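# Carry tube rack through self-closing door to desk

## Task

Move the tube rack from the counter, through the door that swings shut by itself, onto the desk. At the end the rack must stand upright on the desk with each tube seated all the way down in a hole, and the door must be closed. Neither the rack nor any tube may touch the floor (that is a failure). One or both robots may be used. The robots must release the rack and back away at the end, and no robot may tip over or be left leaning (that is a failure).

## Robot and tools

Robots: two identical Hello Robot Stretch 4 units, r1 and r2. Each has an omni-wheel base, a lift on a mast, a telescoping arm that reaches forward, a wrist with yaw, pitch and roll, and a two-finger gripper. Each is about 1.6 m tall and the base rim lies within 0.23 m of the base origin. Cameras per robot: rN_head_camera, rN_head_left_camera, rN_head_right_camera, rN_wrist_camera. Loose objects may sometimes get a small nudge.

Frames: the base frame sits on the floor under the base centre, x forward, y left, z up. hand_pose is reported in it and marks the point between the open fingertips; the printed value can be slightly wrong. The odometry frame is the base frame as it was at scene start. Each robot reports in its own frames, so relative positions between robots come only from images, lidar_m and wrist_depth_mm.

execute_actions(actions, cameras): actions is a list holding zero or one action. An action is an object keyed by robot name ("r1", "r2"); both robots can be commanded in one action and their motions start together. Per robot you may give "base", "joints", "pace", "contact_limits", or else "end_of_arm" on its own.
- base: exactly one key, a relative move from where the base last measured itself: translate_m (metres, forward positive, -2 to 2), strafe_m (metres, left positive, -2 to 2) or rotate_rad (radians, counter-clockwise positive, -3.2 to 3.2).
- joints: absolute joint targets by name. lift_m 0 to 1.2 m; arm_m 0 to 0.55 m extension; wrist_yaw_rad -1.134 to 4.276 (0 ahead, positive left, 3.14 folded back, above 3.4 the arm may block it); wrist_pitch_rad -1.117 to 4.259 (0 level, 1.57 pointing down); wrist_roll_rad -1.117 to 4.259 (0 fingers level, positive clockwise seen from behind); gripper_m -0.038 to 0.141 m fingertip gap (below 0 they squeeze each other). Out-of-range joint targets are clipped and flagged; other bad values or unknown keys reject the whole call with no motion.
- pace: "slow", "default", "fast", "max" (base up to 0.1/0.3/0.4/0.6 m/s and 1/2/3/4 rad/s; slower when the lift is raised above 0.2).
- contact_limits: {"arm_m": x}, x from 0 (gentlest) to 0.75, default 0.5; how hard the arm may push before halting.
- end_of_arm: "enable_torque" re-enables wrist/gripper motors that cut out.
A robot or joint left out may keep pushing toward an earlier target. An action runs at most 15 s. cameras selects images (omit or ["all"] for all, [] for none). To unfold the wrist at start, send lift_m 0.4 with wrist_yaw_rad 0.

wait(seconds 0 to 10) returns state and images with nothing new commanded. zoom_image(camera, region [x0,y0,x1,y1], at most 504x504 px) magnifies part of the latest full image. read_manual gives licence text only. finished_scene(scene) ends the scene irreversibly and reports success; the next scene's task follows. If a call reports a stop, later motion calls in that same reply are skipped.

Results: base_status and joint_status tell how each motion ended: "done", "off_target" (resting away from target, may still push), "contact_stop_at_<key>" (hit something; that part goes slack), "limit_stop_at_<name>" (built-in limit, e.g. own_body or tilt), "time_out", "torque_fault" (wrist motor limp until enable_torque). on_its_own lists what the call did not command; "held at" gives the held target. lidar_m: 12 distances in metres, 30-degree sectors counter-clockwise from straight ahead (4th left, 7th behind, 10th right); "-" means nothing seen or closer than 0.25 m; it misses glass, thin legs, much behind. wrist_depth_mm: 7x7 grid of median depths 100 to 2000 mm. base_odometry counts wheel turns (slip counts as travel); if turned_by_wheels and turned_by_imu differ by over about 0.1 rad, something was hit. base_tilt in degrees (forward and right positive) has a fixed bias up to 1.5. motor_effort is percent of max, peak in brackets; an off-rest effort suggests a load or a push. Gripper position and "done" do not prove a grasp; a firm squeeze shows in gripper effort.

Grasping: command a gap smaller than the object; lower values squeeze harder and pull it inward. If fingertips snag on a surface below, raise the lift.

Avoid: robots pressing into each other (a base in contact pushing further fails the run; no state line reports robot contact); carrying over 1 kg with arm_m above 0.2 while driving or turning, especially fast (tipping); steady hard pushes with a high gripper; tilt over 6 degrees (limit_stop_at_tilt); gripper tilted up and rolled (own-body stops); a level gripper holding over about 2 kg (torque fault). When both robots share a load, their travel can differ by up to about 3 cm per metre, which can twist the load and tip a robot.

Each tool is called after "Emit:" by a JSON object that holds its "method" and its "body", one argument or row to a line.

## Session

Emit:
{"method": "execute_actions", "body": {
  "actions": []
}}

Scene clock: 0.00 s.
r1.base_odometry: x=+0.000 y=+0.000 heading=+0.000 (m, m, rad; r1's odometry frame)
r1.turned_by_wheels: +0.000 (rad since the last result)
r1.turned_by_imu: +0.000 (rad since the last result)
r1.base_tilt: forward=-0.2 right=+0.0 (deg)
r1.lidar_m: 0.87 0.87 0.81 0.70 0.69 0.83 1.62 1.28 1.36 1.31 1.30 1.01
r1.base_status: not commanded
r1.joint_positions: lift_m=+0.258 arm_m=+0.001 wrist_yaw_rad=+3.252 wrist_pitch_rad=-0.018 wrist_roll_rad=-0.006 gripper_m=+0.057
r1.joint_status: not commanded
r1.motor_effort: lift_m=+21 arm_m=+0 wrist_yaw_rad=-1 wrist_pitch_rad=-5 wrist_roll_rad=+0 gripper_m=-5 wheel_0=+0 wheel_1=+0 wheel_2=+0 (%)
r1.hand_pose: x=-0.1248 y=+0.0551 z=+0.4410 quat_wxyz=(-0.055, +0.009, -0.003, +0.998) (m; r1's base frame)
r1.wrist_depth_mm: - - 132 - - 1138 809 / - - 118 187 - 1118 809 / - - 125 183 - 1098 820 / 145 139 136 - - 1098 809 / 186 - - - 1921 1118 798 / 187 1308 200 1464 192 1042 809 / 188 891 991 - 991 946 798
r2.base_odometry: x=+0.000 y=+0.000 heading=+0.000 (m, m, rad; r2's odometry frame)
r2.turned_by_wheels: +0.000 (rad since the last result)
r2.turned_by_imu: +0.000 (rad since the last result)
r2.base_tilt: forward=-0.6 right=-0.6 (deg)
r2.lidar_m: 1.22 1.31 1.49 1.92 1.87 2.15 1.77 1.53 0.85 0.64 0.67 0.77
r2.base_status: not commanded
r2.joint_positions: lift_m=+0.274 arm_m=+0.001 wrist_yaw_rad=+3.185 wrist_pitch_rad=-0.015 wrist_roll_rad=+0.010 gripper_m=+0.057
r2.joint_status: not commanded
r2.motor_effort: lift_m=+20 arm_m=-1 wrist_yaw_rad=-2 wrist_pitch_rad=-6 wrist_roll_rad=+1 gripper_m=-2 wheel_0=-1 wheel_1=-1 wheel_2=+0 (%)
r2.hand_pose: x=-0.1198 y=+0.0748 z=+0.4566 quat_wxyz=(-0.022, +0.007, +0.005, +1.000) (m; r2's base frame)
r2.wrist_depth_mm: - - 137 - - - 1983 / - - 135 - - - 1983 / - 108 134 - - - 1983 / - 124 145 - - - 1983 / 197 1708 1863 - - - 1921 / 215 1756 210 - 216 - 1808 / 214 1118 1205 160 1160 1255 1308
pictures: r1_head_camera, r1_head_left_camera, r1_head_right_camera, r1_wrist_camera, r2_head_camera, r2_head_left_camera, r2_head_right_camera, r2_wrist_camera
Images, in order (width x height): r1_head_camera 420x560, r1_head_left_camera 420x672, r1_head_right_camera 420x672, r1_wrist_camera 616x392, r2_head_camera 420x560, r2_head_left_camera 420x672, r2_head_right_camera 420x672, r2_wrist_camera 616x392.

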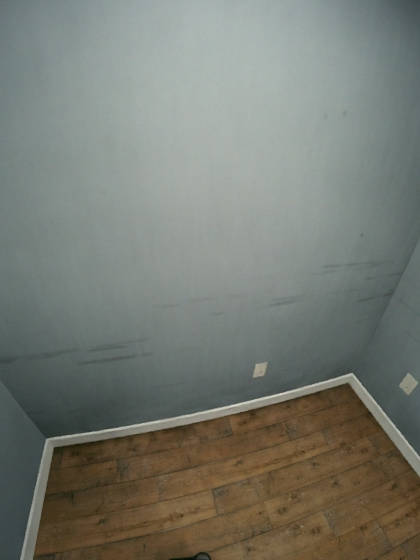

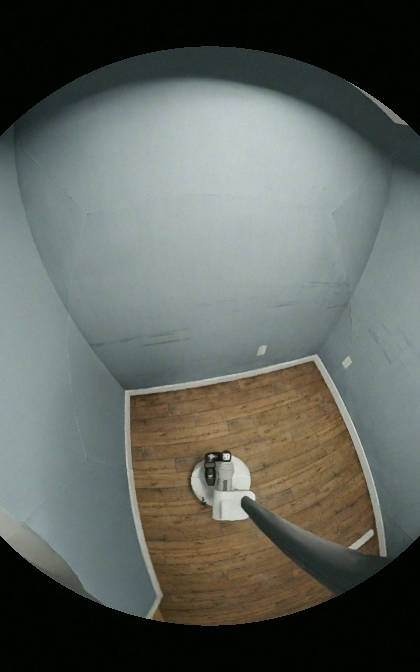

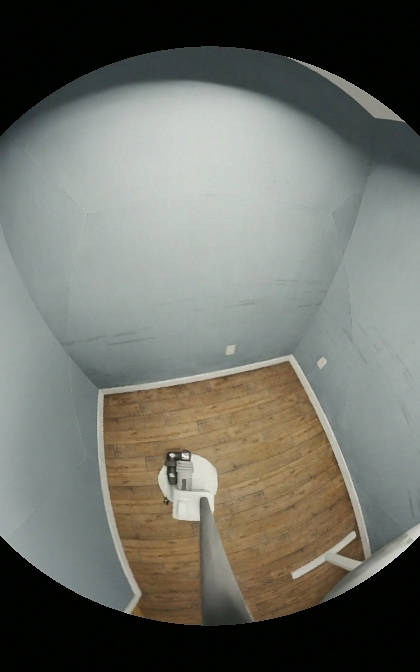

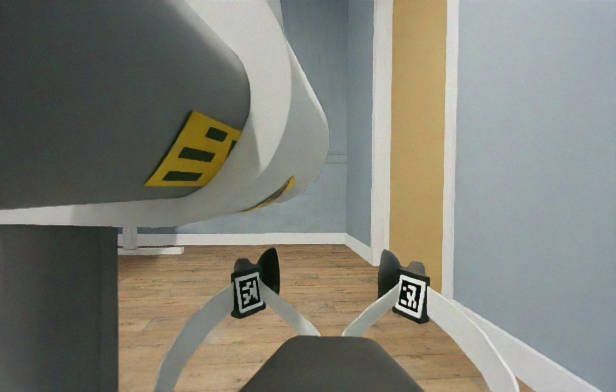

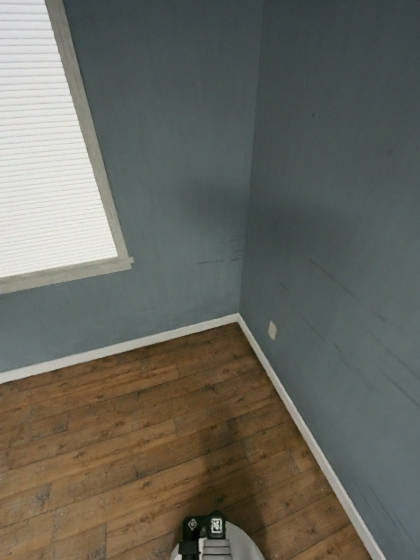

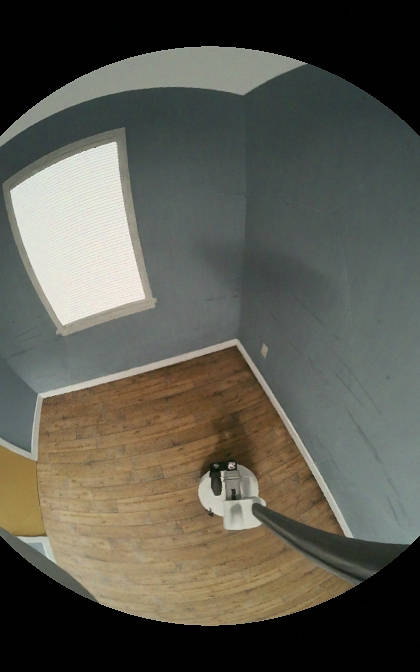

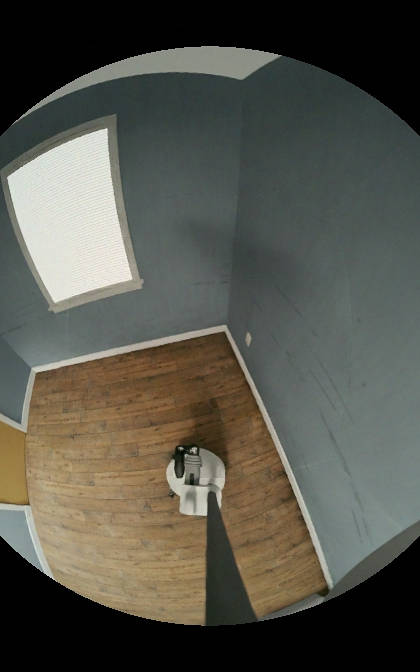

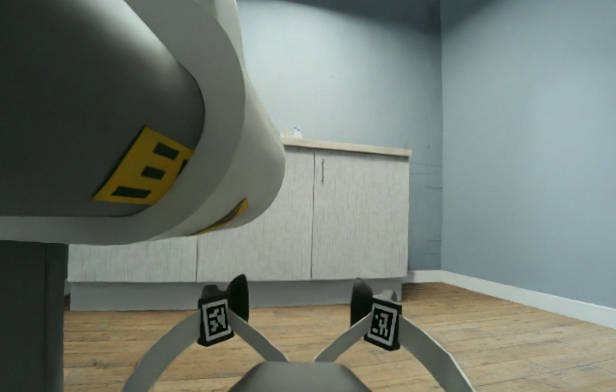

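Emit:
{"method": "zoom_image", "body": {
  "camera": "r2_wrist_camera",
  "region": [250, 100, 450, 200]
}}

Emit:
{"method": "zoom_image", "body": {
  "camera": "r2_head_left_camera",
  "region": [0, 350, 150, 600]
}}

Emit:
{"method": "zoom_image", "body": {
  "camera": "r1_wrist_camera",
  "region": [320, 0, 520, 330]
}}

Region (250, 100, 450, 200) of r2_wrist_camera's 616x392 image, scaled by 2.520.

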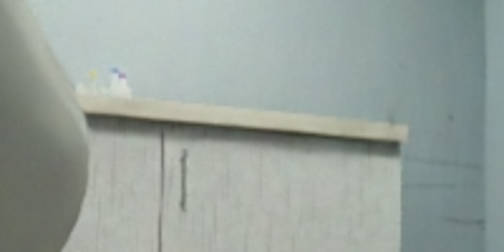

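Region (0, 350, 150, 600) of r2_head_left_camera's 420x672 image, scaled by 2.016, with more detail than that image has; it fills the left 302 columns of this view, and the rest is white.

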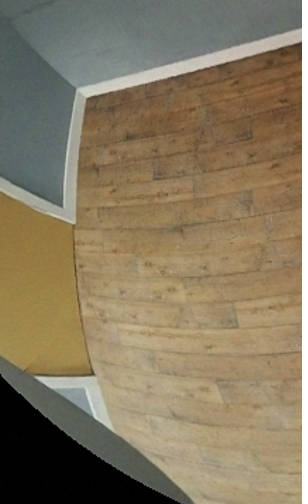

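Region (320, 0, 520, 330) of r1_wrist_camera's 616x392 image, scaled by 1.527; it fills the left 305 columns of this view, and the rest is white.

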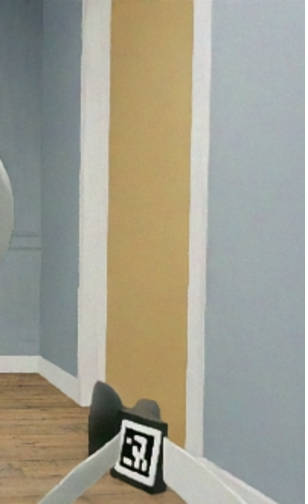

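Emit:
{"method": "execute_actions", "body": {
  "actions": [
    {"r1": {"base": {"rotate_rad": 1.78}, "pace": "max"}, "r2": {"base": {"rotate_rad": -3.0}, "joints": {"lift_m": 0.42, "wrist_yaw_rad": 0}, "pace": "max"}}
  ],
  "cameras": ["r1_head_left_camera", "r1_head_camera", "r2_head_camera", "r2_head_right_camera", "r2_wrist_camera"]
}}

Scene clock: 39.77 s.
r1.base_odometry: x=+0.000 y=+0.000 heading=+1.780 (m, m, rad; r1's odometry frame)
r1.turned_by_wheels: +1.780 (rad since the last result)
r1.turned_by_imu: +1.804 (rad since the last result)
r1.base_tilt: forward=-0.2 right=-0.1 (deg)
r1.lidar_m: 0.69 0.72 0.98 2.35 1.26 1.39 1.30 1.32 0.93 0.86 0.90 0.74
r1.base_status: done
r1.joint_positions: lift_m=+0.258 arm_m=+0.001 wrist_yaw_rad=+3.252 wrist_pitch_rad=-0.018 wrist_roll_rad=-0.006 gripper_m=+0.057
r1.joint_status: not commanded
r1.motor_effort: lift_m=+21(21) arm_m=+0(0) wrist_yaw_rad=-2(0) wrist_pitch_rad=-6(5) wrist_roll_rad=-1(0) gripper_m=-4(4) wheel_0=+1(10) wheel_1=+2(9) wheel_2=+1(10) (%)
r1.hand_pose: x=-0.1248 y=+0.0551 z=+0.4410 quat_wxyz=(-0.055, +0.009, -0.003, +0.998) (m; r1's base frame)
r1.wrist_depth_mm: - - 132 1397 1397 1336 1308 / - - 118 186 1366 1366 1336 / - - 125 184 1430 1397 1308 / 145 139 136 1430 1397 1366 1308 / 187 1499 1464 1430 1397 1366 1308 / 187 1308 200 1397 192 1336 1336 / 187 878 991 - 991 946 1008
r2.base_odometry: x=+0.000 y=+0.000 heading=-3.000 (m, m, rad; r2's odometry frame)
r2.turned_by_wheels: -3.000 (rad since the last result)
r2.turned_by_imu: -3.042 (rad since the last result)
r2.base_tilt: forward=-0.5 right=-0.7 (deg)
r2.lidar_m: 1.76 1.20 0.77 0.67 0.69 0.82 1.32 1.30 1.60 1.92 1.89 1.94
r2.base_status: done
r2.joint_positions: lift_m=+0.420 arm_m=+0.001 wrist_yaw_rad=+0.000 wrist_pitch_rad=-0.015 wrist_roll_rad=+0.010 gripper_m=+0.057
r2.joint_status: all done
r2.motor_effort: lift_m=+23(28) arm_m=-1(1) wrist_yaw_rad=-2(6) wrist_pitch_rad=-6(6) wrist_roll_rad=+1(1) gripper_m=-3(2) wheel_0=+2(10) wheel_1=+2(12) wheel_2=+0(10) (%)
r2.hand_pose: x=+0.4607 y=-0.0873 z=+0.6022 quat_wxyz=(+1.000, +0.005, -0.007, +0.000) (m; r2's base frame)
r2.wrist_depth_mm: 1464 - - - - - - / 1499 - - - - - - / 1537 - - - - - - / 1464 1499 1576 1618 1708 - - / 1464 1464 1537 1618 1708 - - / 1464 1499 210 1661 216 - - / 1430 1397 1537 160 1464 1576 1756
pictures: r1_head_camera, r1_head_left_camera, r2_head_camera, r2_head_right_camera, r2_wrist_camera
Images, in order (width x height): r1_head_camera 420x560, r1_head_left_camera 420x672, r2_head_camera 420x560, r2_head_right_camera 420x672, r2_wrist_camera 616x392.

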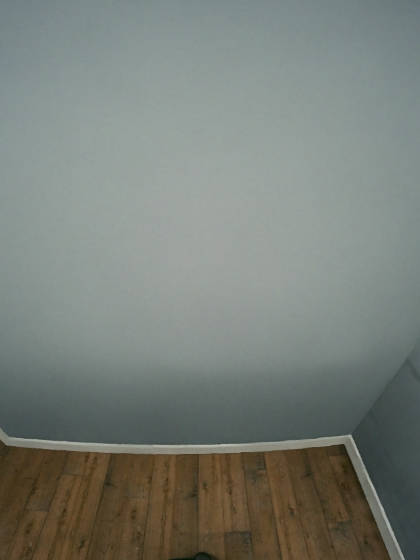

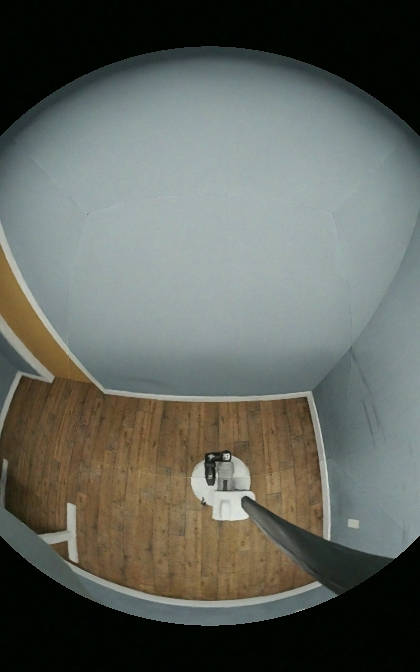

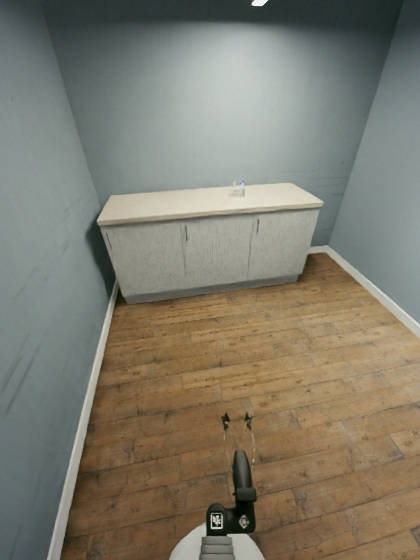

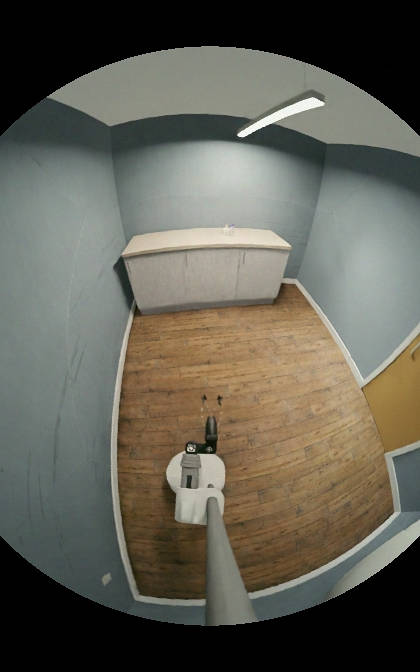

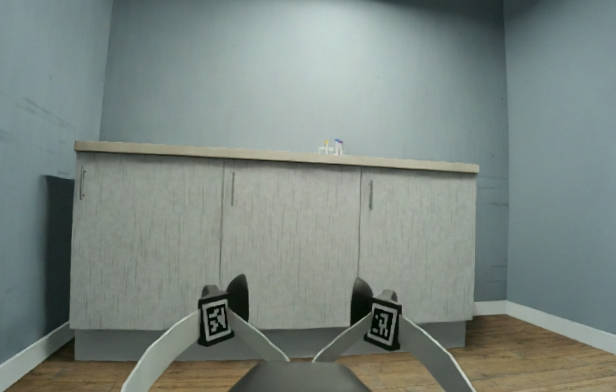

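Emit:
{"method": "zoom_image", "body": {
  "camera": "r2_head_right_camera",
  "region": [300, 280, 420, 520]
}}

Emit:
{"method": "zoom_image", "body": {
  "camera": "r2_head_camera",
  "region": [200, 165, 280, 215]
}}

Emit:
{"method": "zoom_image", "body": {
  "camera": "r2_wrist_camera",
  "region": [290, 125, 370, 175]
}}

Emit:
{"method": "zoom_image", "body": {
  "camera": "r1_head_left_camera",
  "region": [0, 220, 200, 460]
}}

Region (300, 280, 420, 520) of r2_head_right_camera's 420x672 image, scaled by 2.100, with more detail than that image has.

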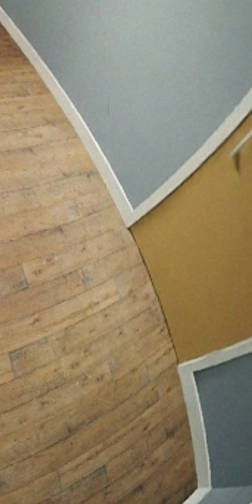

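Region (200, 165, 280, 215) of r2_head_camera's 420x560 image, scaled by 6.300, with more detail than that image has; it fills the top 315 rows of this view, and the rest is white.

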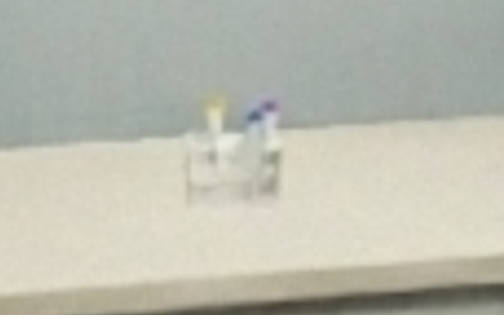

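Region (290, 125, 370, 175) of r2_wrist_camera's 616x392 image, scaled by 6.300; it fills the top 315 rows of this view, and the rest is white.

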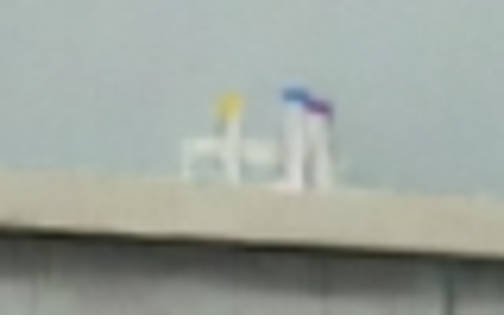

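Region (0, 220, 200, 460) of r1_head_left_camera's 420x672 image, scaled by 2.100, with more detail than that image has.

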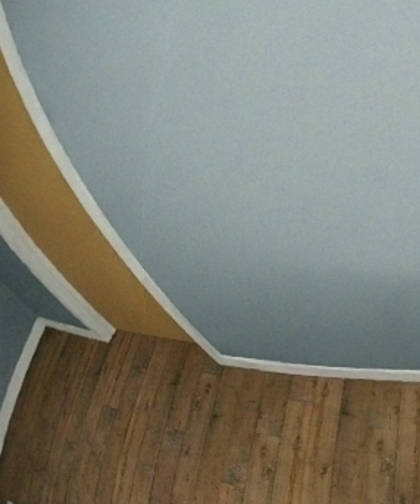

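Emit:
{"method": "execute_actions", "body": {
  "actions": [
    {"r1": {"base": {"strafe_m": 1.5}, "pace": "max"}, "r2": {"base": {"translate_m": 1.27}, "joints": {"lift_m": 0.87, "wrist_pitch_rad": 0.28, "gripper_m": 0.141}, "pace": "max"}}
  ],
  "cameras": ["r1_head_camera", "r1_head_right_camera", "r2_head_camera", "r2_wrist_camera"]
}}

Scene clock: 70.70 s.
r1.base_odometry: x=-1.467 y=-0.312 heading=+1.780 (m, m, rad; r1's odometry frame)
r1.turned_by_wheels: +0.000 (rad since the last result)
r1.turned_by_imu: -0.003 (rad since the last result)
r1.base_tilt: forward=-0.3 right=+0.0 (deg)
r1.lidar_m: 0.71 0.73 0.83 1.37 0.89 0.61 0.55 0.58 1.91 2.38 0.94 0.71
r1.base_status: done
r1.joint_positions: lift_m=+0.258 arm_m=+0.001 wrist_yaw_rad=+3.252 wrist_pitch_rad=-0.018 wrist_roll_rad=-0.006 gripper_m=+0.057
r1.joint_status: not commanded
r1.motor_effort: lift_m=+21(21) arm_m=+0(0) wrist_yaw_rad=-2(0) wrist_pitch_rad=-5(5) wrist_roll_rad=-1(0) gripper_m=-3(4) wheel_0=+1(9) wheel_1=-1(13) wheel_2=+1(1) (%)
r1.hand_pose: x=-0.1248 y=+0.0551 z=+0.4410 quat_wxyz=(-0.055, +0.009, -0.003, +0.998) (m; r1's base frame)
r1.wrist_depth_mm: - - 131 917 960 931 917 / - - 118 187 1464 1397 1430 / - - 125 184 1464 1430 1397 / 145 138 136 1464 1464 1430 1397 / 187 1576 1537 1464 1464 1430 1397 / 187 1336 199 1336 191 1397 1366 / 188 891 931 - 1008 946 1008
r2.base_odometry: x=-1.257 y=-0.180 heading=-2.999 (m, m, rad; r2's odometry frame)
r2.turned_by_wheels: +0.000 (rad since the last result)
r2.turned_by_imu: +0.001 (rad since the last result)
r2.base_tilt: forward=-0.6 right=-0.6 (deg)
r2.lidar_m: 0.50 0.52 0.61 0.89 0.90 1.10 2.24 2.61 1.87 1.69 0.95 0.59
r2.base_status: done
r2.joint_positions: lift_m=+0.870 arm_m=+0.001 wrist_yaw_rad=+0.000 wrist_pitch_rad=+0.282 wrist_roll_rad=+0.010 gripper_m=+0.141
r2.joint_status: all done
r2.motor_effort: lift_m=+23(27) arm_m=-1(1) wrist_yaw_rad=-1(0) wrist_pitch_rad=-5(3) wrist_roll_rad=+1(1) gripper_m=+1(3) wheel_0=+1(10) wheel_1=+1(7) wheel_2=+0(12) (%)
r2.hand_pose: x=+0.4493 y=-0.0874 z=+0.9677 quat_wxyz=(+0.990, +0.005, +0.141, -0.001) (m; r2's base frame)
r2.wrist_depth_mm: 788 809 854 891 917 960 991 / 809 842 878 917 946 991 1042 / 842 878 917 931 976 1042 1078 / 621 634 661 676 627 741 768 / 392 407 418 430 436 445 449 / 306 206 329 349 357 384 439 / 336 349 364 150 410 439 462
pictures: r1_head_camera, r1_head_right_camera, r2_head_camera, r2_wrist_camera
Images, in order (width x height): r1_head_camera 420x560, r1_head_right_camera 420x672, r2_head_camera 420x560, r2_wrist_camera 616x392.

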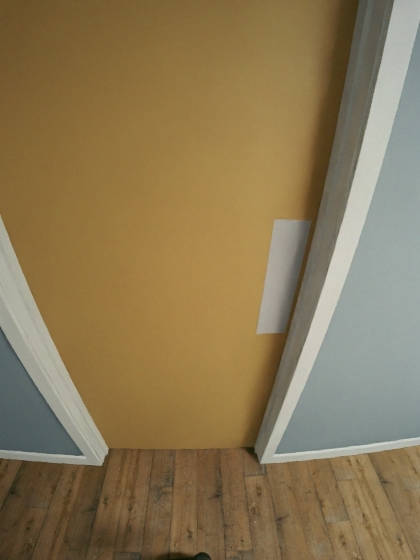

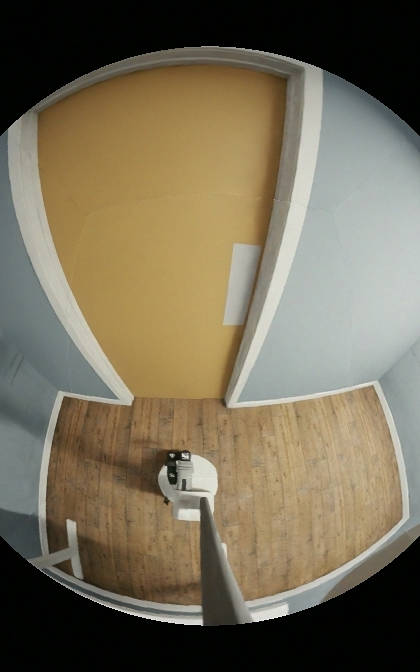

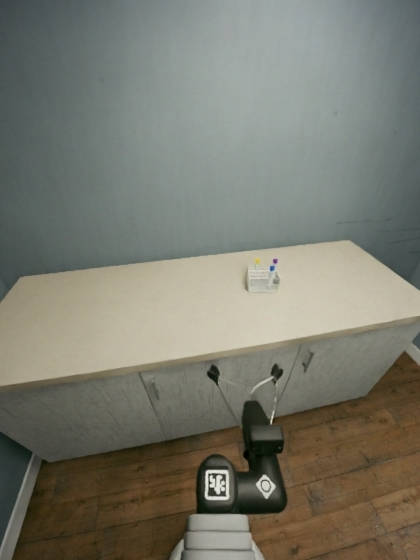

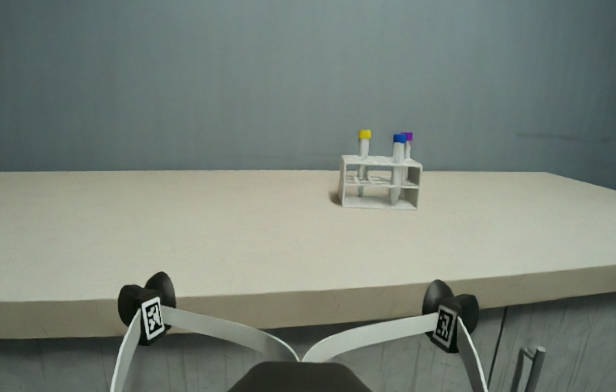

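Emit:
{"method": "zoom_image", "body": {
  "camera": "r2_wrist_camera",
  "region": [310, 115, 450, 225]
}}

Emit:
{"method": "zoom_image", "body": {
  "camera": "r2_head_camera",
  "region": [225, 245, 305, 310]
}}

Region (310, 115, 450, 225) of r2_wrist_camera's 616x392 image, scaled by 3.600; it fills the top 396 rows of this view, and the rest is white.

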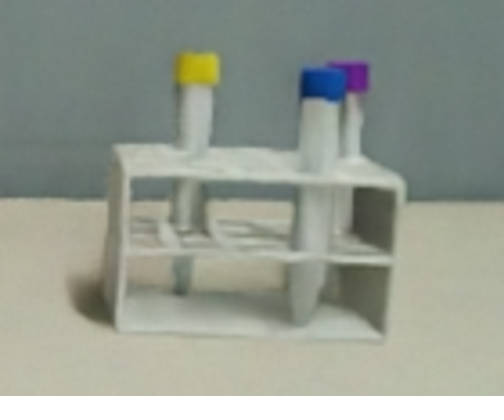

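Region (225, 245, 305, 310) of r2_head_camera's 420x560 image, scaled by 6.300, with more detail than that image has; it fills the top 410 rows of this view, and the rest is white.

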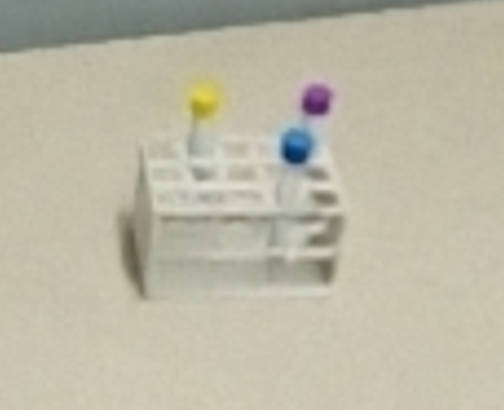

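Emit:
{"method": "execute_actions", "body": {
  "actions": []
}}

Scene clock: 108.53 s.
r1.base_odometry: x=-1.467 y=-0.312 heading=+1.780 (m, m, rad; r1's odometry frame)
r1.turned_by_wheels: +0.000 (rad since the last result)
r1.turned_by_imu: +0.000 (rad since the last result)
r1.base_tilt: forward=-0.3 right=+0.0 (deg)
r1.lidar_m: 0.71 0.73 0.85 1.37 0.90 0.59 0.56 0.59 1.91 2.39 0.94 0.70
r1.base_status: done
r1.joint_positions: lift_m=+0.258 arm_m=+0.001 wrist_yaw_rad=+3.252 wrist_pitch_rad=-0.018 wrist_roll_rad=-0.006 gripper_m=+0.057
r1.joint_status: not commanded
r1.motor_effort: lift_m=+21(21) arm_m=+0(0) wrist_yaw_rad=+1(0) wrist_pitch_rad=-6(5) wrist_roll_rad=-1(0) gripper_m=-3(4) wheel_0=+1(9) wheel_1=-1(13) wheel_2=+1(1) (%)
r1.hand_pose: x=-0.1248 y=+0.0551 z=+0.4410 quat_wxyz=(-0.055, +0.009, -0.003, +0.998) (m; r1's base frame)
r1.wrist_depth_mm: - - 131 946 960 960 946 / - - 118 187 1430 1430 1430 / - - 125 184 1464 1430 1397 / 145 139 136 1499 1464 1430 1397 / 187 1576 1537 1499 1464 1430 1397 / 187 1336 199 1336 191 1430 1366 / 188 878 917 - 1008 946 1025
r2.base_odometry: x=-1.257 y=-0.180 heading=-2.999 (m, m, rad; r2's odometry frame)
r2.turned_by_wheels: +0.000 (rad since the last result)
r2.turned_by_imu: +0.001 (rad since the last result)
r2.base_tilt: forward=-0.5 right=-0.6 (deg)
r2.lidar_m: 0.51 0.51 0.64 0.87 0.89 1.11 2.22 2.61 1.88 1.68 0.96 0.58
r2.base_status: done
r2.joint_positions: lift_m=+0.870 arm_m=+0.001 wrist_yaw_rad=+0.000 wrist_pitch_rad=+0.282 wrist_roll_rad=+0.010 gripper_m=+0.141
r2.joint_status: all done
r2.motor_effort: lift_m=+23(27) arm_m=-1(1) wrist_yaw_rad=+0(0) wrist_pitch_rad=-6(3) wrist_roll_rad=+1(1) gripper_m=+1(3) wheel_0=+1(10) wheel_1=+1(7) wheel_2=+0(12) (%)
r2.hand_pose: x=+0.4493 y=-0.0874 z=+0.9677 quat_wxyz=(+0.990, +0.005, +0.141, -0.001) (m; r2's base frame)
r2.wrist_depth_mm: 788 809 842 891 917 960 991 / 809 842 878 904 946 991 1042 / 842 866 904 946 991 1025 1078 / 621 634 661 683 627 741 778 / 394 404 418 430 439 445 449 / 306 206 329 349 357 382 436 / 336 347 364 150 410 436 466
pictures: r1_head_camera, r1_head_left_camera, r1_head_right_camera, r1_wrist_camera, r2_head_camera, r2_head_left_camera, r2_head_right_camera, r2_wrist_camera
Images, in order (width x height): r1_head_camera 420x560, r1_head_left_camera 420x672, r1_head_right_camera 420x672, r1_wrist_camera 616x392, r2_head_camera 420x560, r2_head_left_camera 420x672, r2_head_right_camera 420x672, r2_wrist_camera 616x392.

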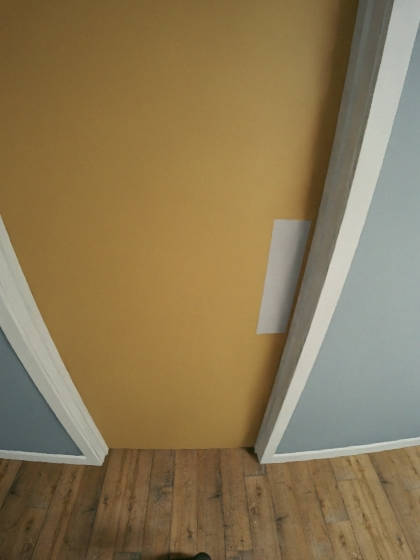

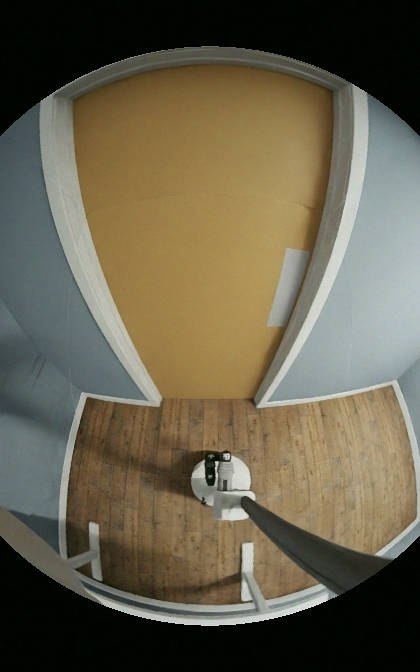

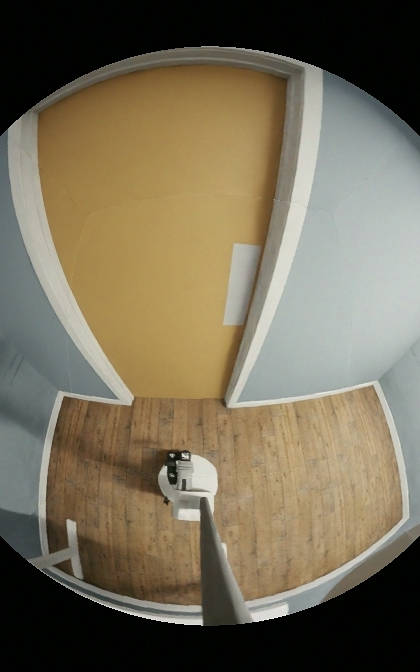

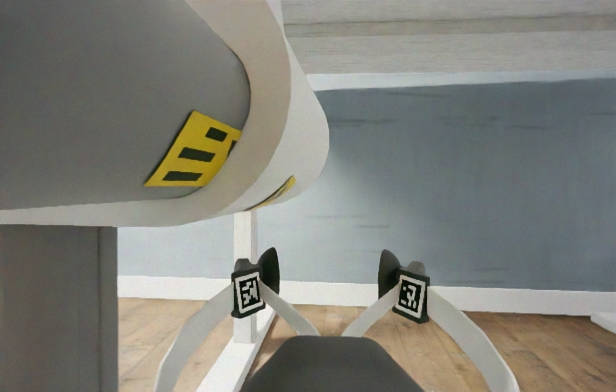

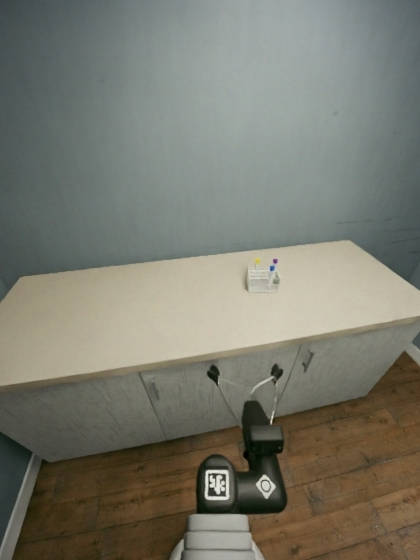

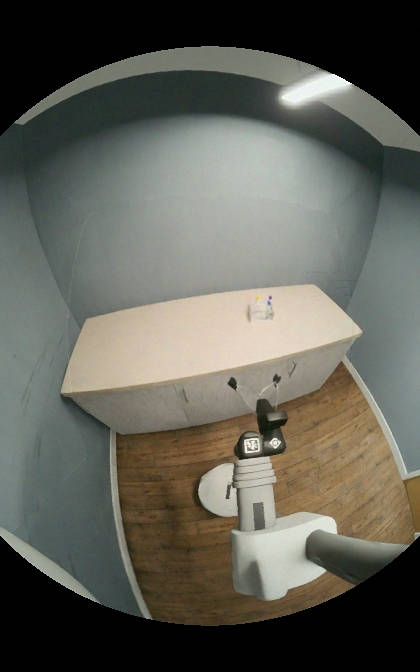

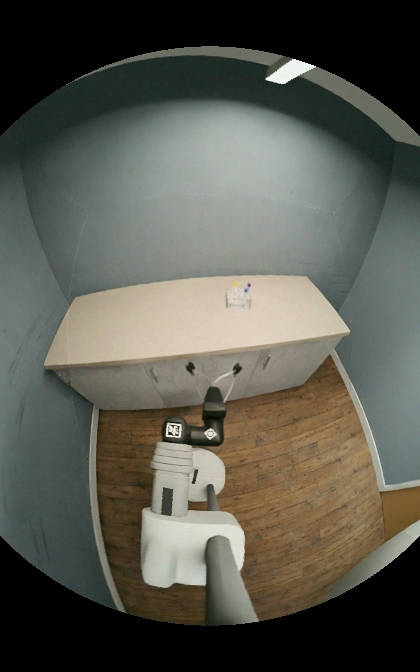

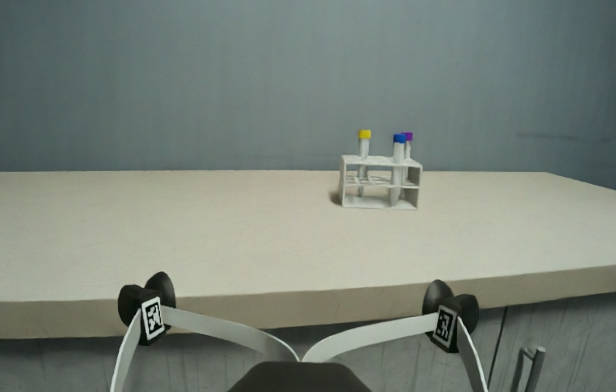

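Emit:
{"method": "zoom_image", "body": {
  "camera": "r2_wrist_camera",
  "region": [320, 110, 450, 230]
}}

Region (320, 110, 450, 230) of r2_wrist_camera's 616x392 image, scaled by 3.877; it fills the top 465 rows of this view, and the rest is white.

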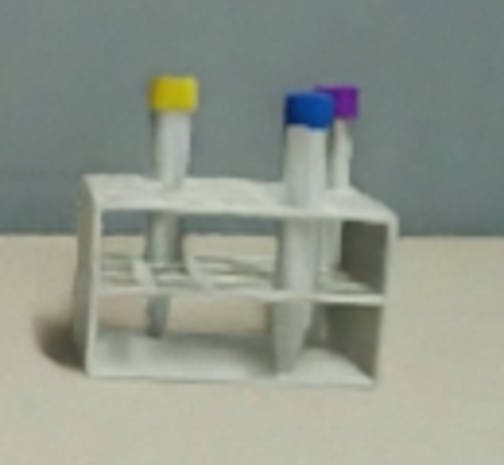

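Emit:
{"method": "execute_actions", "body": {
  "actions": [
    {"r1": {"base": {"strafe_m": 0.07}, "pace": "fast"}, "r2": {"base": {"strafe_m": -0.118}, "joints": {"arm_m": 0.24, "lift_m": 0.862}, "pace": "fast"}}
  ],
  "cameras": ["r1_head_camera", "r2_wrist_camera", "r2_head_camera"]
}}

Scene clock: 117.43 s.
r1.base_odometry: x=-1.536 y=-0.327 heading=+1.780 (m, m, rad; r1's odometry frame)
r1.turned_by_wheels: +0.000 (rad since the last result)
r1.turned_by_imu: -0.001 (rad since the last result)
r1.base_tilt: forward=-0.3 right=-0.1 (deg)
r1.lidar_m: 0.70 0.73 0.87 1.30 0.91 0.59 0.56 0.58 1.91 2.44 0.93 0.74
r1.base_status: done
r1.joint_positions: lift_m=+0.258 arm_m=+0.001 wrist_yaw_rad=+3.252 wrist_pitch_rad=-0.018 wrist_roll_rad=-0.006 gripper_m=+0.057
r1.joint_status: not commanded
r1.motor_effort: lift_m=+21(21) arm_m=+0(1) wrist_yaw_rad=+0(1) wrist_pitch_rad=-6(6) wrist_roll_rad=-1(1) gripper_m=-2(3) wheel_0=+1(12) wheel_1=-1(11) wheel_2=+1(0) (%)
r1.hand_pose: x=-0.1248 y=+0.0551 z=+0.4410 quat_wxyz=(-0.055, +0.009, -0.003, +0.998) (m; r1's base frame)
r1.wrist_depth_mm: - - 131 931 960 946 931 / - - 118 187 1430 1430 1397 / - - 125 184 1499 1430 1397 / 145 139 136 1499 1464 1397 1397 / 186 1576 1499 1537 1430 1430 1397 / 187 1308 200 1464 192 1430 1397 / 188 891 946 - 1008 946 1042
r2.base_odometry: x=-1.274 y=-0.063 heading=-3.000 (m, m, rad; r2's odometry frame)
r2.turned_by_wheels: +0.000 (rad since the last result)
r2.turned_by_imu: +0.000 (rad since the last result)
r2.base_tilt: forward=-0.5 right=-0.6 (deg)
r2.lidar_m: 0.54 0.52 0.67 1.00 1.00 1.25 2.42 2.57 1.75 1.55 1.01 0.61
r2.base_status: done
r2.joint_positions: lift_m=+0.862 arm_m=+0.239 wrist_yaw_rad=+0.000 wrist_pitch_rad=+0.282 wrist_roll_rad=+0.010 gripper_m=+0.141
r2.joint_status: all done
r2.motor_effort: lift_m=+15(21) arm_m=+7(9) wrist_yaw_rad=-1(0) wrist_pitch_rad=-5(5) wrist_roll_rad=+1(1) gripper_m=+1(2) wheel_0=-1(9) wheel_1=-1(13) wheel_2=-1(0) (%)
r2.hand_pose: x=+0.6867 y=-0.0874 z=+0.9603 quat_wxyz=(+0.990, +0.005, +0.141, -0.001) (m; r2's base frame)
r2.wrist_depth_mm: 609 627 654 683 707 741 768 / 621 647 668 699 741 768 788 / 654 676 707 723 768 798 831 / 585 603 615 399 609 699 732 / 373 387 397 394 389 418 424 / 272 206 290 296 297 283 300 / 220 219 226 151 231 231 241
pictures: r1_head_camera, r2_head_camera, r2_wrist_camera
Images, in order (width x height): r1_head_camera 420x560, r2_head_camera 420x560, r2_wrist_camera 616x392.

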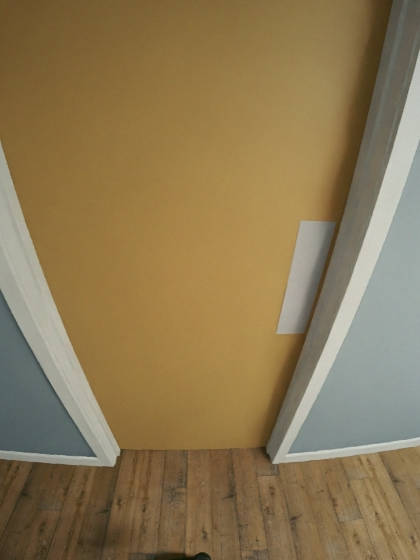

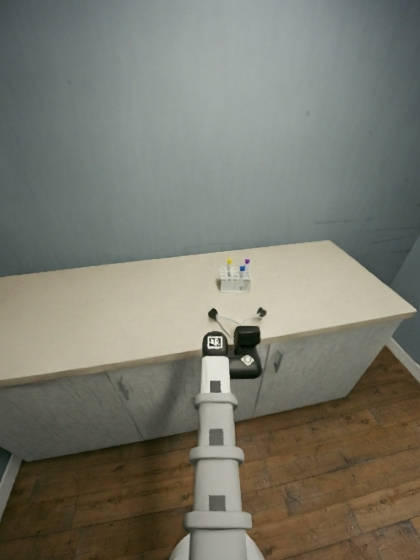

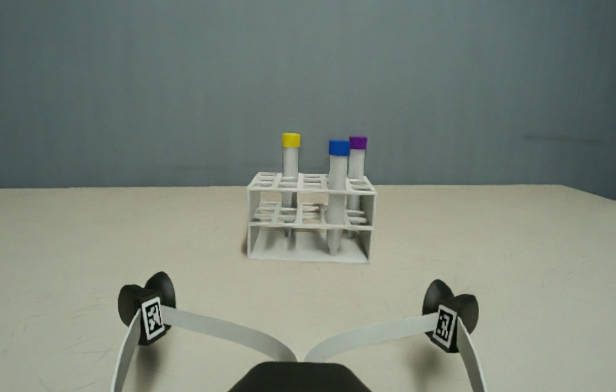

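Emit:
{"method": "zoom_image", "body": {
  "camera": "r2_wrist_camera",
  "region": [230, 120, 400, 280]
}}

Region (230, 120, 400, 280) of r2_wrist_camera's 616x392 image, scaled by 2.965; it fills the top 474 rows of this view, and the rest is white.

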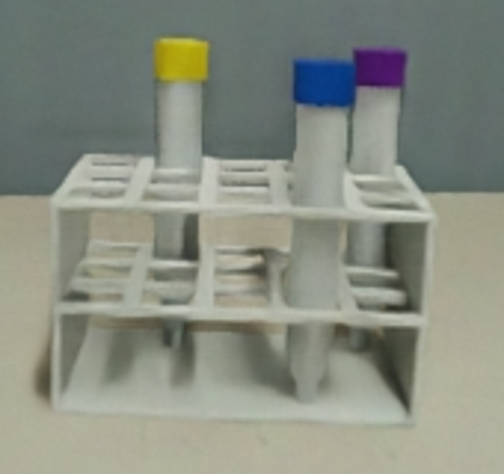

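Emit:
{"method": "execute_actions", "body": {
  "actions": [
    {"r1": {"base": {"translate_m": 0.42}, "pace": "fast"}, "r2": {"base": {"strafe_m": -0.005}, "joints": {"arm_m": 0.34}, "pace": "default"}}
  ],
  "cameras": ["r1_head_camera", "r2_wrist_camera"]
}}

Scene clock: 133.90 s.
r1.base_odometry: x=-1.623 y=+0.084 heading=+1.780 (m, m, rad; r1's odometry frame)
r1.turned_by_wheels: +0.000 (rad since the last result)
r1.turned_by_imu: -0.002 (rad since the last result)
r1.base_tilt: forward=-0.4 right=+0.0 (deg)
r1.lidar_m: 0.29 0.30 0.40 0.69 1.37 1.06 1.00 1.03 2.47 1.06 0.43 0.31
r1.base_status: done
r1.joint_positions: lift_m=+0.258 arm_m=+0.001 wrist_yaw_rad=+3.252 wrist_pitch_rad=-0.018 wrist_roll_rad=-0.006 gripper_m=+0.057
r1.joint_status: not commanded
r1.motor_effort: lift_m=+21(21) arm_m=-1(0) wrist_yaw_rad=+2(2) wrist_pitch_rad=-6(5) wrist_roll_rad=-1(1) gripper_m=-4(4) wheel_0=+0(8) wheel_1=-1(8) wheel_2=+1(12) (%)
r1.hand_pose: x=-0.1248 y=+0.0551 z=+0.4410 quat_wxyz=(-0.055, +0.009, -0.003, +0.998) (m; r1's base frame)
r1.wrist_depth_mm: - - 132 1160 1863 1182 1138 / - - 118 188 1397 1397 1366 / - - 125 183 1863 1863 1756 / 145 139 136 1921 1863 1808 1708 / 186 - 1921 1921 1863 1808 1756 / 187 1336 200 1464 191 1430 1397 / 188 891 991 - 1008 946 1008
r2.base_odometry: x=-1.275 y=-0.058 heading=-3.000 (m, m, rad; r2's odometry frame)
r2.turned_by_wheels: +0.000 (rad since the last result)
r2.turned_by_imu: +0.002 (rad since the last result)
r2.base_tilt: forward=-0.5 right=-0.7 (deg)
r2.lidar_m: 0.51 0.53 0.67 1.01 1.01 1.25 2.44 2.59 1.73 1.56 1.00 0.59
r2.base_status: done
r2.joint_positions: lift_m=+0.862 arm_m=+0.339 wrist_yaw_rad=+0.000 wrist_pitch_rad=+0.282 wrist_roll_rad=+0.010 gripper_m=+0.141
r2.joint_status: all done
r2.motor_effort: lift_m=+15(15) arm_m=+8(10) wrist_yaw_rad=-1(0) wrist_pitch_rad=-6(5) wrist_roll_rad=+1(1) gripper_m=+1(0) wheel_0=-2(8) wheel_1=+1(13) wheel_2=+0(1) (%)
r2.hand_pose: x=+0.7866 y=-0.0874 z=+0.9603 quat_wxyz=(+0.990, +0.005, +0.141, -0.001) (m; r2's base frame)
r2.wrist_depth_mm: 521 539 564 585 609 640 661 / 539 564 585 609 634 661 691 / 559 580 609 627 654 691 723 / 569 585 609 324 603 699 732 / 375 384 343 327 359 421 427 / 273 206 287 289 282 282 300 / 221 219 226 150 232 230 241
pictures: r1_head_camera, r2_wrist_camera
Images, in order (width x height): r1_head_camera 420x560, r2_wrist_camera 616x392.

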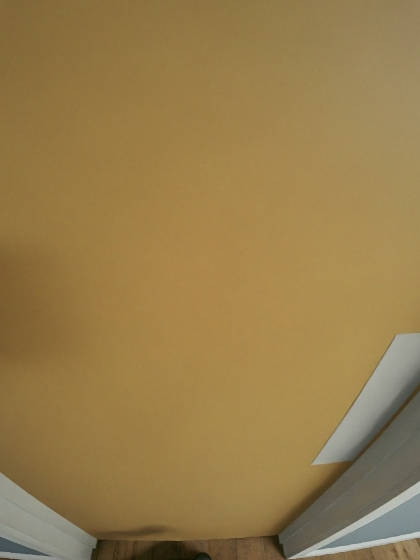

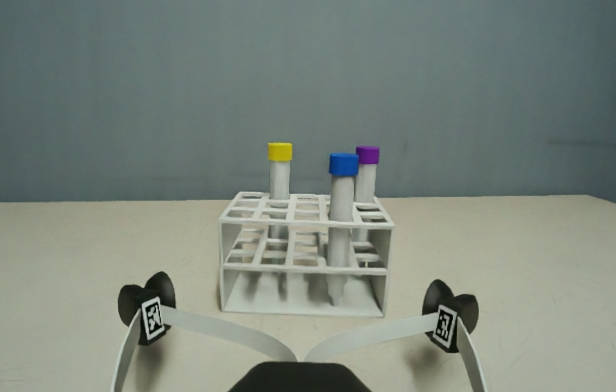

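Emit:
{"method": "zoom_image", "body": {
  "camera": "r2_wrist_camera",
  "region": [150, 130, 460, 340]
}}

Region (150, 130, 460, 340) of r2_wrist_camera's 616x392 image, scaled by 1.626; it fills the top 341 rows of this view, and the rest is white.

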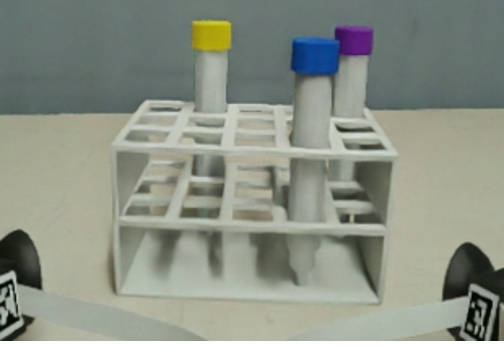

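Emit:
{"method": "execute_actions", "body": {
  "actions": [
    {"r1": {"base": {"translate_m": 0.11}, "pace": "slow"}, "r2": {"base": {"strafe_m": -0.003}, "joints": {"arm_m": 0.404, "lift_m": 0.863}, "pace": "default"}}
  ],
  "cameras": ["r1_head_left_camera", "r2_wrist_camera"]
}}

Scene clock: 146.83 s.
r1.base_odometry: x=-1.646 y=+0.191 heading=+1.781 (m, m, rad; r1's odometry frame)
r1.turned_by_wheels: +0.000 (rad since the last result)
r1.turned_by_imu: -0.001 (rad since the last result)
r1.base_tilt: forward=-0.3 right=+0.0 (deg)
r1.lidar_m: 0.26 0.25 0.26 0.50 1.38 1.18 1.11 1.14 2.57 0.44 0.34 0.25
r1.base_status: done
r1.joint_positions: lift_m=+0.258 arm_m=+0.001 wrist_yaw_rad=+3.252 wrist_pitch_rad=-0.018 wrist_roll_rad=-0.006 gripper_m=+0.057
r1.joint_status: not commanded
r1.motor_effort: lift_m=+21(21) arm_m=+0(0) wrist_yaw_rad=+1(2) wrist_pitch_rad=-5(6) wrist_roll_rad=+0(1) gripper_m=-3(4) wheel_0=+5(11) wheel_1=+2(4) wheel_2=-3(9) (%)
r1.hand_pose: x=-0.1248 y=+0.0551 z=+0.4410 quat_wxyz=(-0.055, +0.009, -0.003, +0.998) (m; r1's base frame)
r1.wrist_depth_mm: - - 131 1983 1921 1863 1863 / - - 118 187 1499 1464 1464 / - - 125 183 1983 1921 1863 / 145 139 136 - 1983 1983 1863 / 186 - - - 1921 1983 1808 / 187 1336 199 1464 191 1499 1499 / 187 891 976 - 1008 946 991
r2.base_odometry: x=-1.275 y=-0.055 heading=-3.000 (m, m, rad; r2's odometry frame)
r2.turned_by_wheels: +0.000 (rad since the last result)
r2.turned_by_imu: +0.002 (rad since the last result)
r2.base_tilt: forward=-0.6 right=-0.6 (deg)
r2.lidar_m: 0.53 0.53 0.65 1.00 1.03 1.28 2.50 2.56 1.74 1.56 0.98 0.60
r2.base_status: done
r2.joint_positions: lift_m=+0.863 arm_m=+0.403 wrist_yaw_rad=+0.000 wrist_pitch_rad=+0.282 wrist_roll_rad=+0.010 gripper_m=+0.141
r2.joint_status: all done
r2.motor_effort: lift_m=+25(27) arm_m=+8(7) wrist_yaw_rad=+0(0) wrist_pitch_rad=-6(5) wrist_roll_rad=+1(1) gripper_m=+2(1) wheel_0=+1(5) wheel_1=+2(5) wheel_2=+0(1) (%)
r2.hand_pose: x=+0.8506 y=-0.0874 z=+0.9605 quat_wxyz=(+0.990, +0.005, +0.141, -0.001) (m; r2's base frame)
r2.wrist_depth_mm: 469 488 508 525 549 574 591 / 484 504 525 549 574 591 621 / 504 525 544 564 591 621 647 / 517 535 554 274 544 627 661 / 373 384 259 227 267 421 424 / 273 206 235 233 211 283 300 / 221 219 221 150 227 230 241
pictures: r1_head_left_camera, r2_wrist_camera
Images, in order (width x height): r1_head_left_camera 420x672, r2_wrist_camera 616x392.

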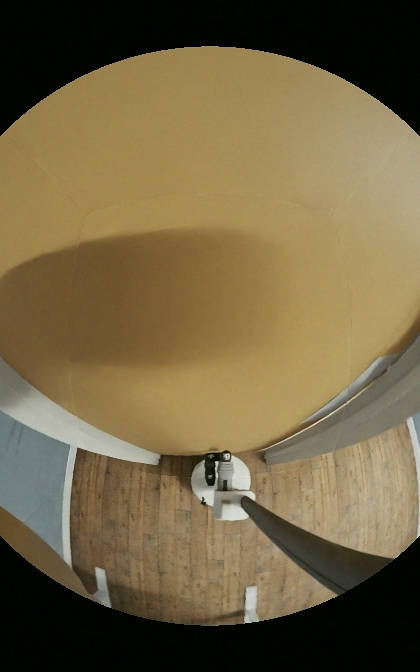

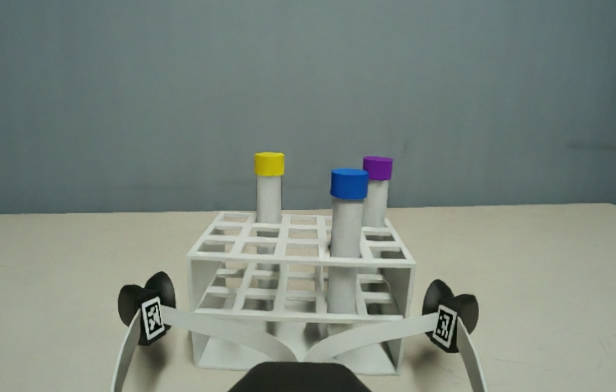

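Emit:
{"method": "execute_actions", "body": {
  "actions": [
    {"r1": {"base": {"translate_m": 0.32}, "pace": "default"}, "r2": {"joints": {"gripper_m": 0.07}}}
  ],
  "cameras": ["r1_head_left_camera", "r2_wrist_camera"]
}}

Scene clock: 155.43 s.
r1.base_odometry: x=-1.713 y=+0.504 heading=+1.781 (m, m, rad; r1's odometry frame)
r1.turned_by_wheels: +0.000 (rad since the last result)
r1.turned_by_imu: -0.001 (rad since the last result)
r1.base_tilt: forward=-0.3 right=+0.1 (deg)
r1.lidar_m: 0.25 0.25 0.25 0.26 0.46 1.51 1.45 1.46 0.37 0.35 1.92 0.38
r1.base_status: done
r1.joint_positions: lift_m=+0.258 arm_m=+0.001 wrist_yaw_rad=+3.252 wrist_pitch_rad=-0.018 wrist_roll_rad=-0.006 gripper_m=+0.057
r1.joint_status: not commanded
r1.motor_effort: lift_m=+21(21) arm_m=+0(0) wrist_yaw_rad=-1(28) wrist_pitch_rad=-5(5) wrist_roll_rad=-2(1) gripper_m=-3(1) wheel_0=+2(11) wheel_1=+3(10) wheel_2=+0(14) (%)
r1.hand_pose: x=-0.1248 y=+0.0550 z=+0.4410 quat_wxyz=(-0.055, +0.009, -0.003, +0.998) (m; r1's base frame)
r1.wrist_depth_mm: - - 131 - - - - / - - 118 186 1863 1756 1756 / - - 125 183 - - 1983 / 145 139 135 - - - 1863 / 187 - - - - - 1921 / 187 1308 200 1464 192 1537 1499 / 188 878 991 - 991 946 1008
r2.base_odometry: x=-1.275 y=-0.055 heading=-3.000 (m, m, rad; r2's odometry frame)
r2.turned_by_wheels: +0.000 (rad since the last result)
r2.turned_by_imu: +0.002 (rad since the last result)
r2.base_tilt: forward=-0.6 right=-0.6 (deg)
r2.lidar_m: 0.52 0.54 0.66 1.01 1.03 1.22 2.46 2.59 1.50 1.57 1.02 0.60
r2.base_status: not commanded
r2.joint_positions: lift_m=+0.863 arm_m=+0.403 wrist_yaw_rad=+0.000 wrist_pitch_rad=+0.283 wrist_roll_rad=+0.010 gripper_m=+0.071
r2.joint_status: all done
r2.motor_effort: lift_m=+25(25) arm_m=+8(8) wrist_yaw_rad=+0(1) wrist_pitch_rad=-8(9) wrist_roll_rad=+0(1) gripper_m=-28(29) wheel_0=+0(1) wheel_1=+2(2) wheel_2=+0(0) (%)
r2.hand_pose: x=+0.8505 y=-0.0874 z=+0.9603 quat_wxyz=(+0.990, +0.005, +0.141, -0.001) (m; r2's base frame)
r2.wrist_depth_mm: 469 488 508 530 549 574 597 / 484 504 525 544 569 597 615 / 504 525 544 569 591 621 647 / 521 535 554 580 539 634 668 / 370 384 214 235 239 418 421 / 272 193 220 212 202 298 297 / 213 212 206 211 215 172 239
pictures: r1_head_left_camera, r2_wrist_camera
Images, in order (width x height): r1_head_left_camera 420x672, r2_wrist_camera 616x392.

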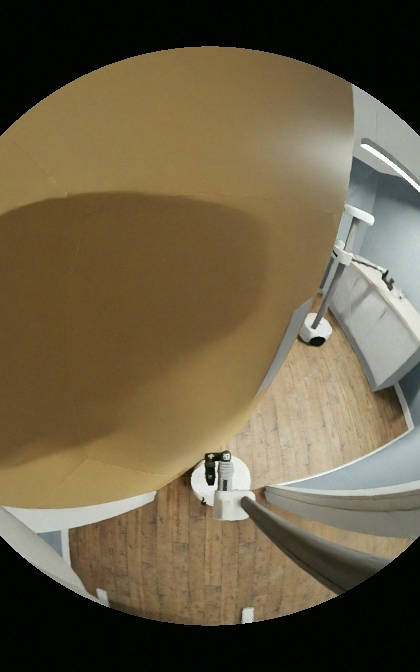

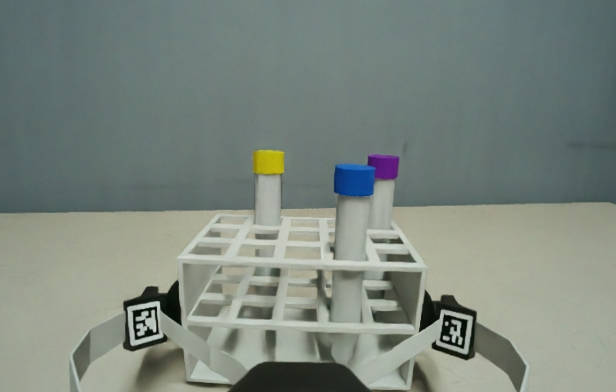

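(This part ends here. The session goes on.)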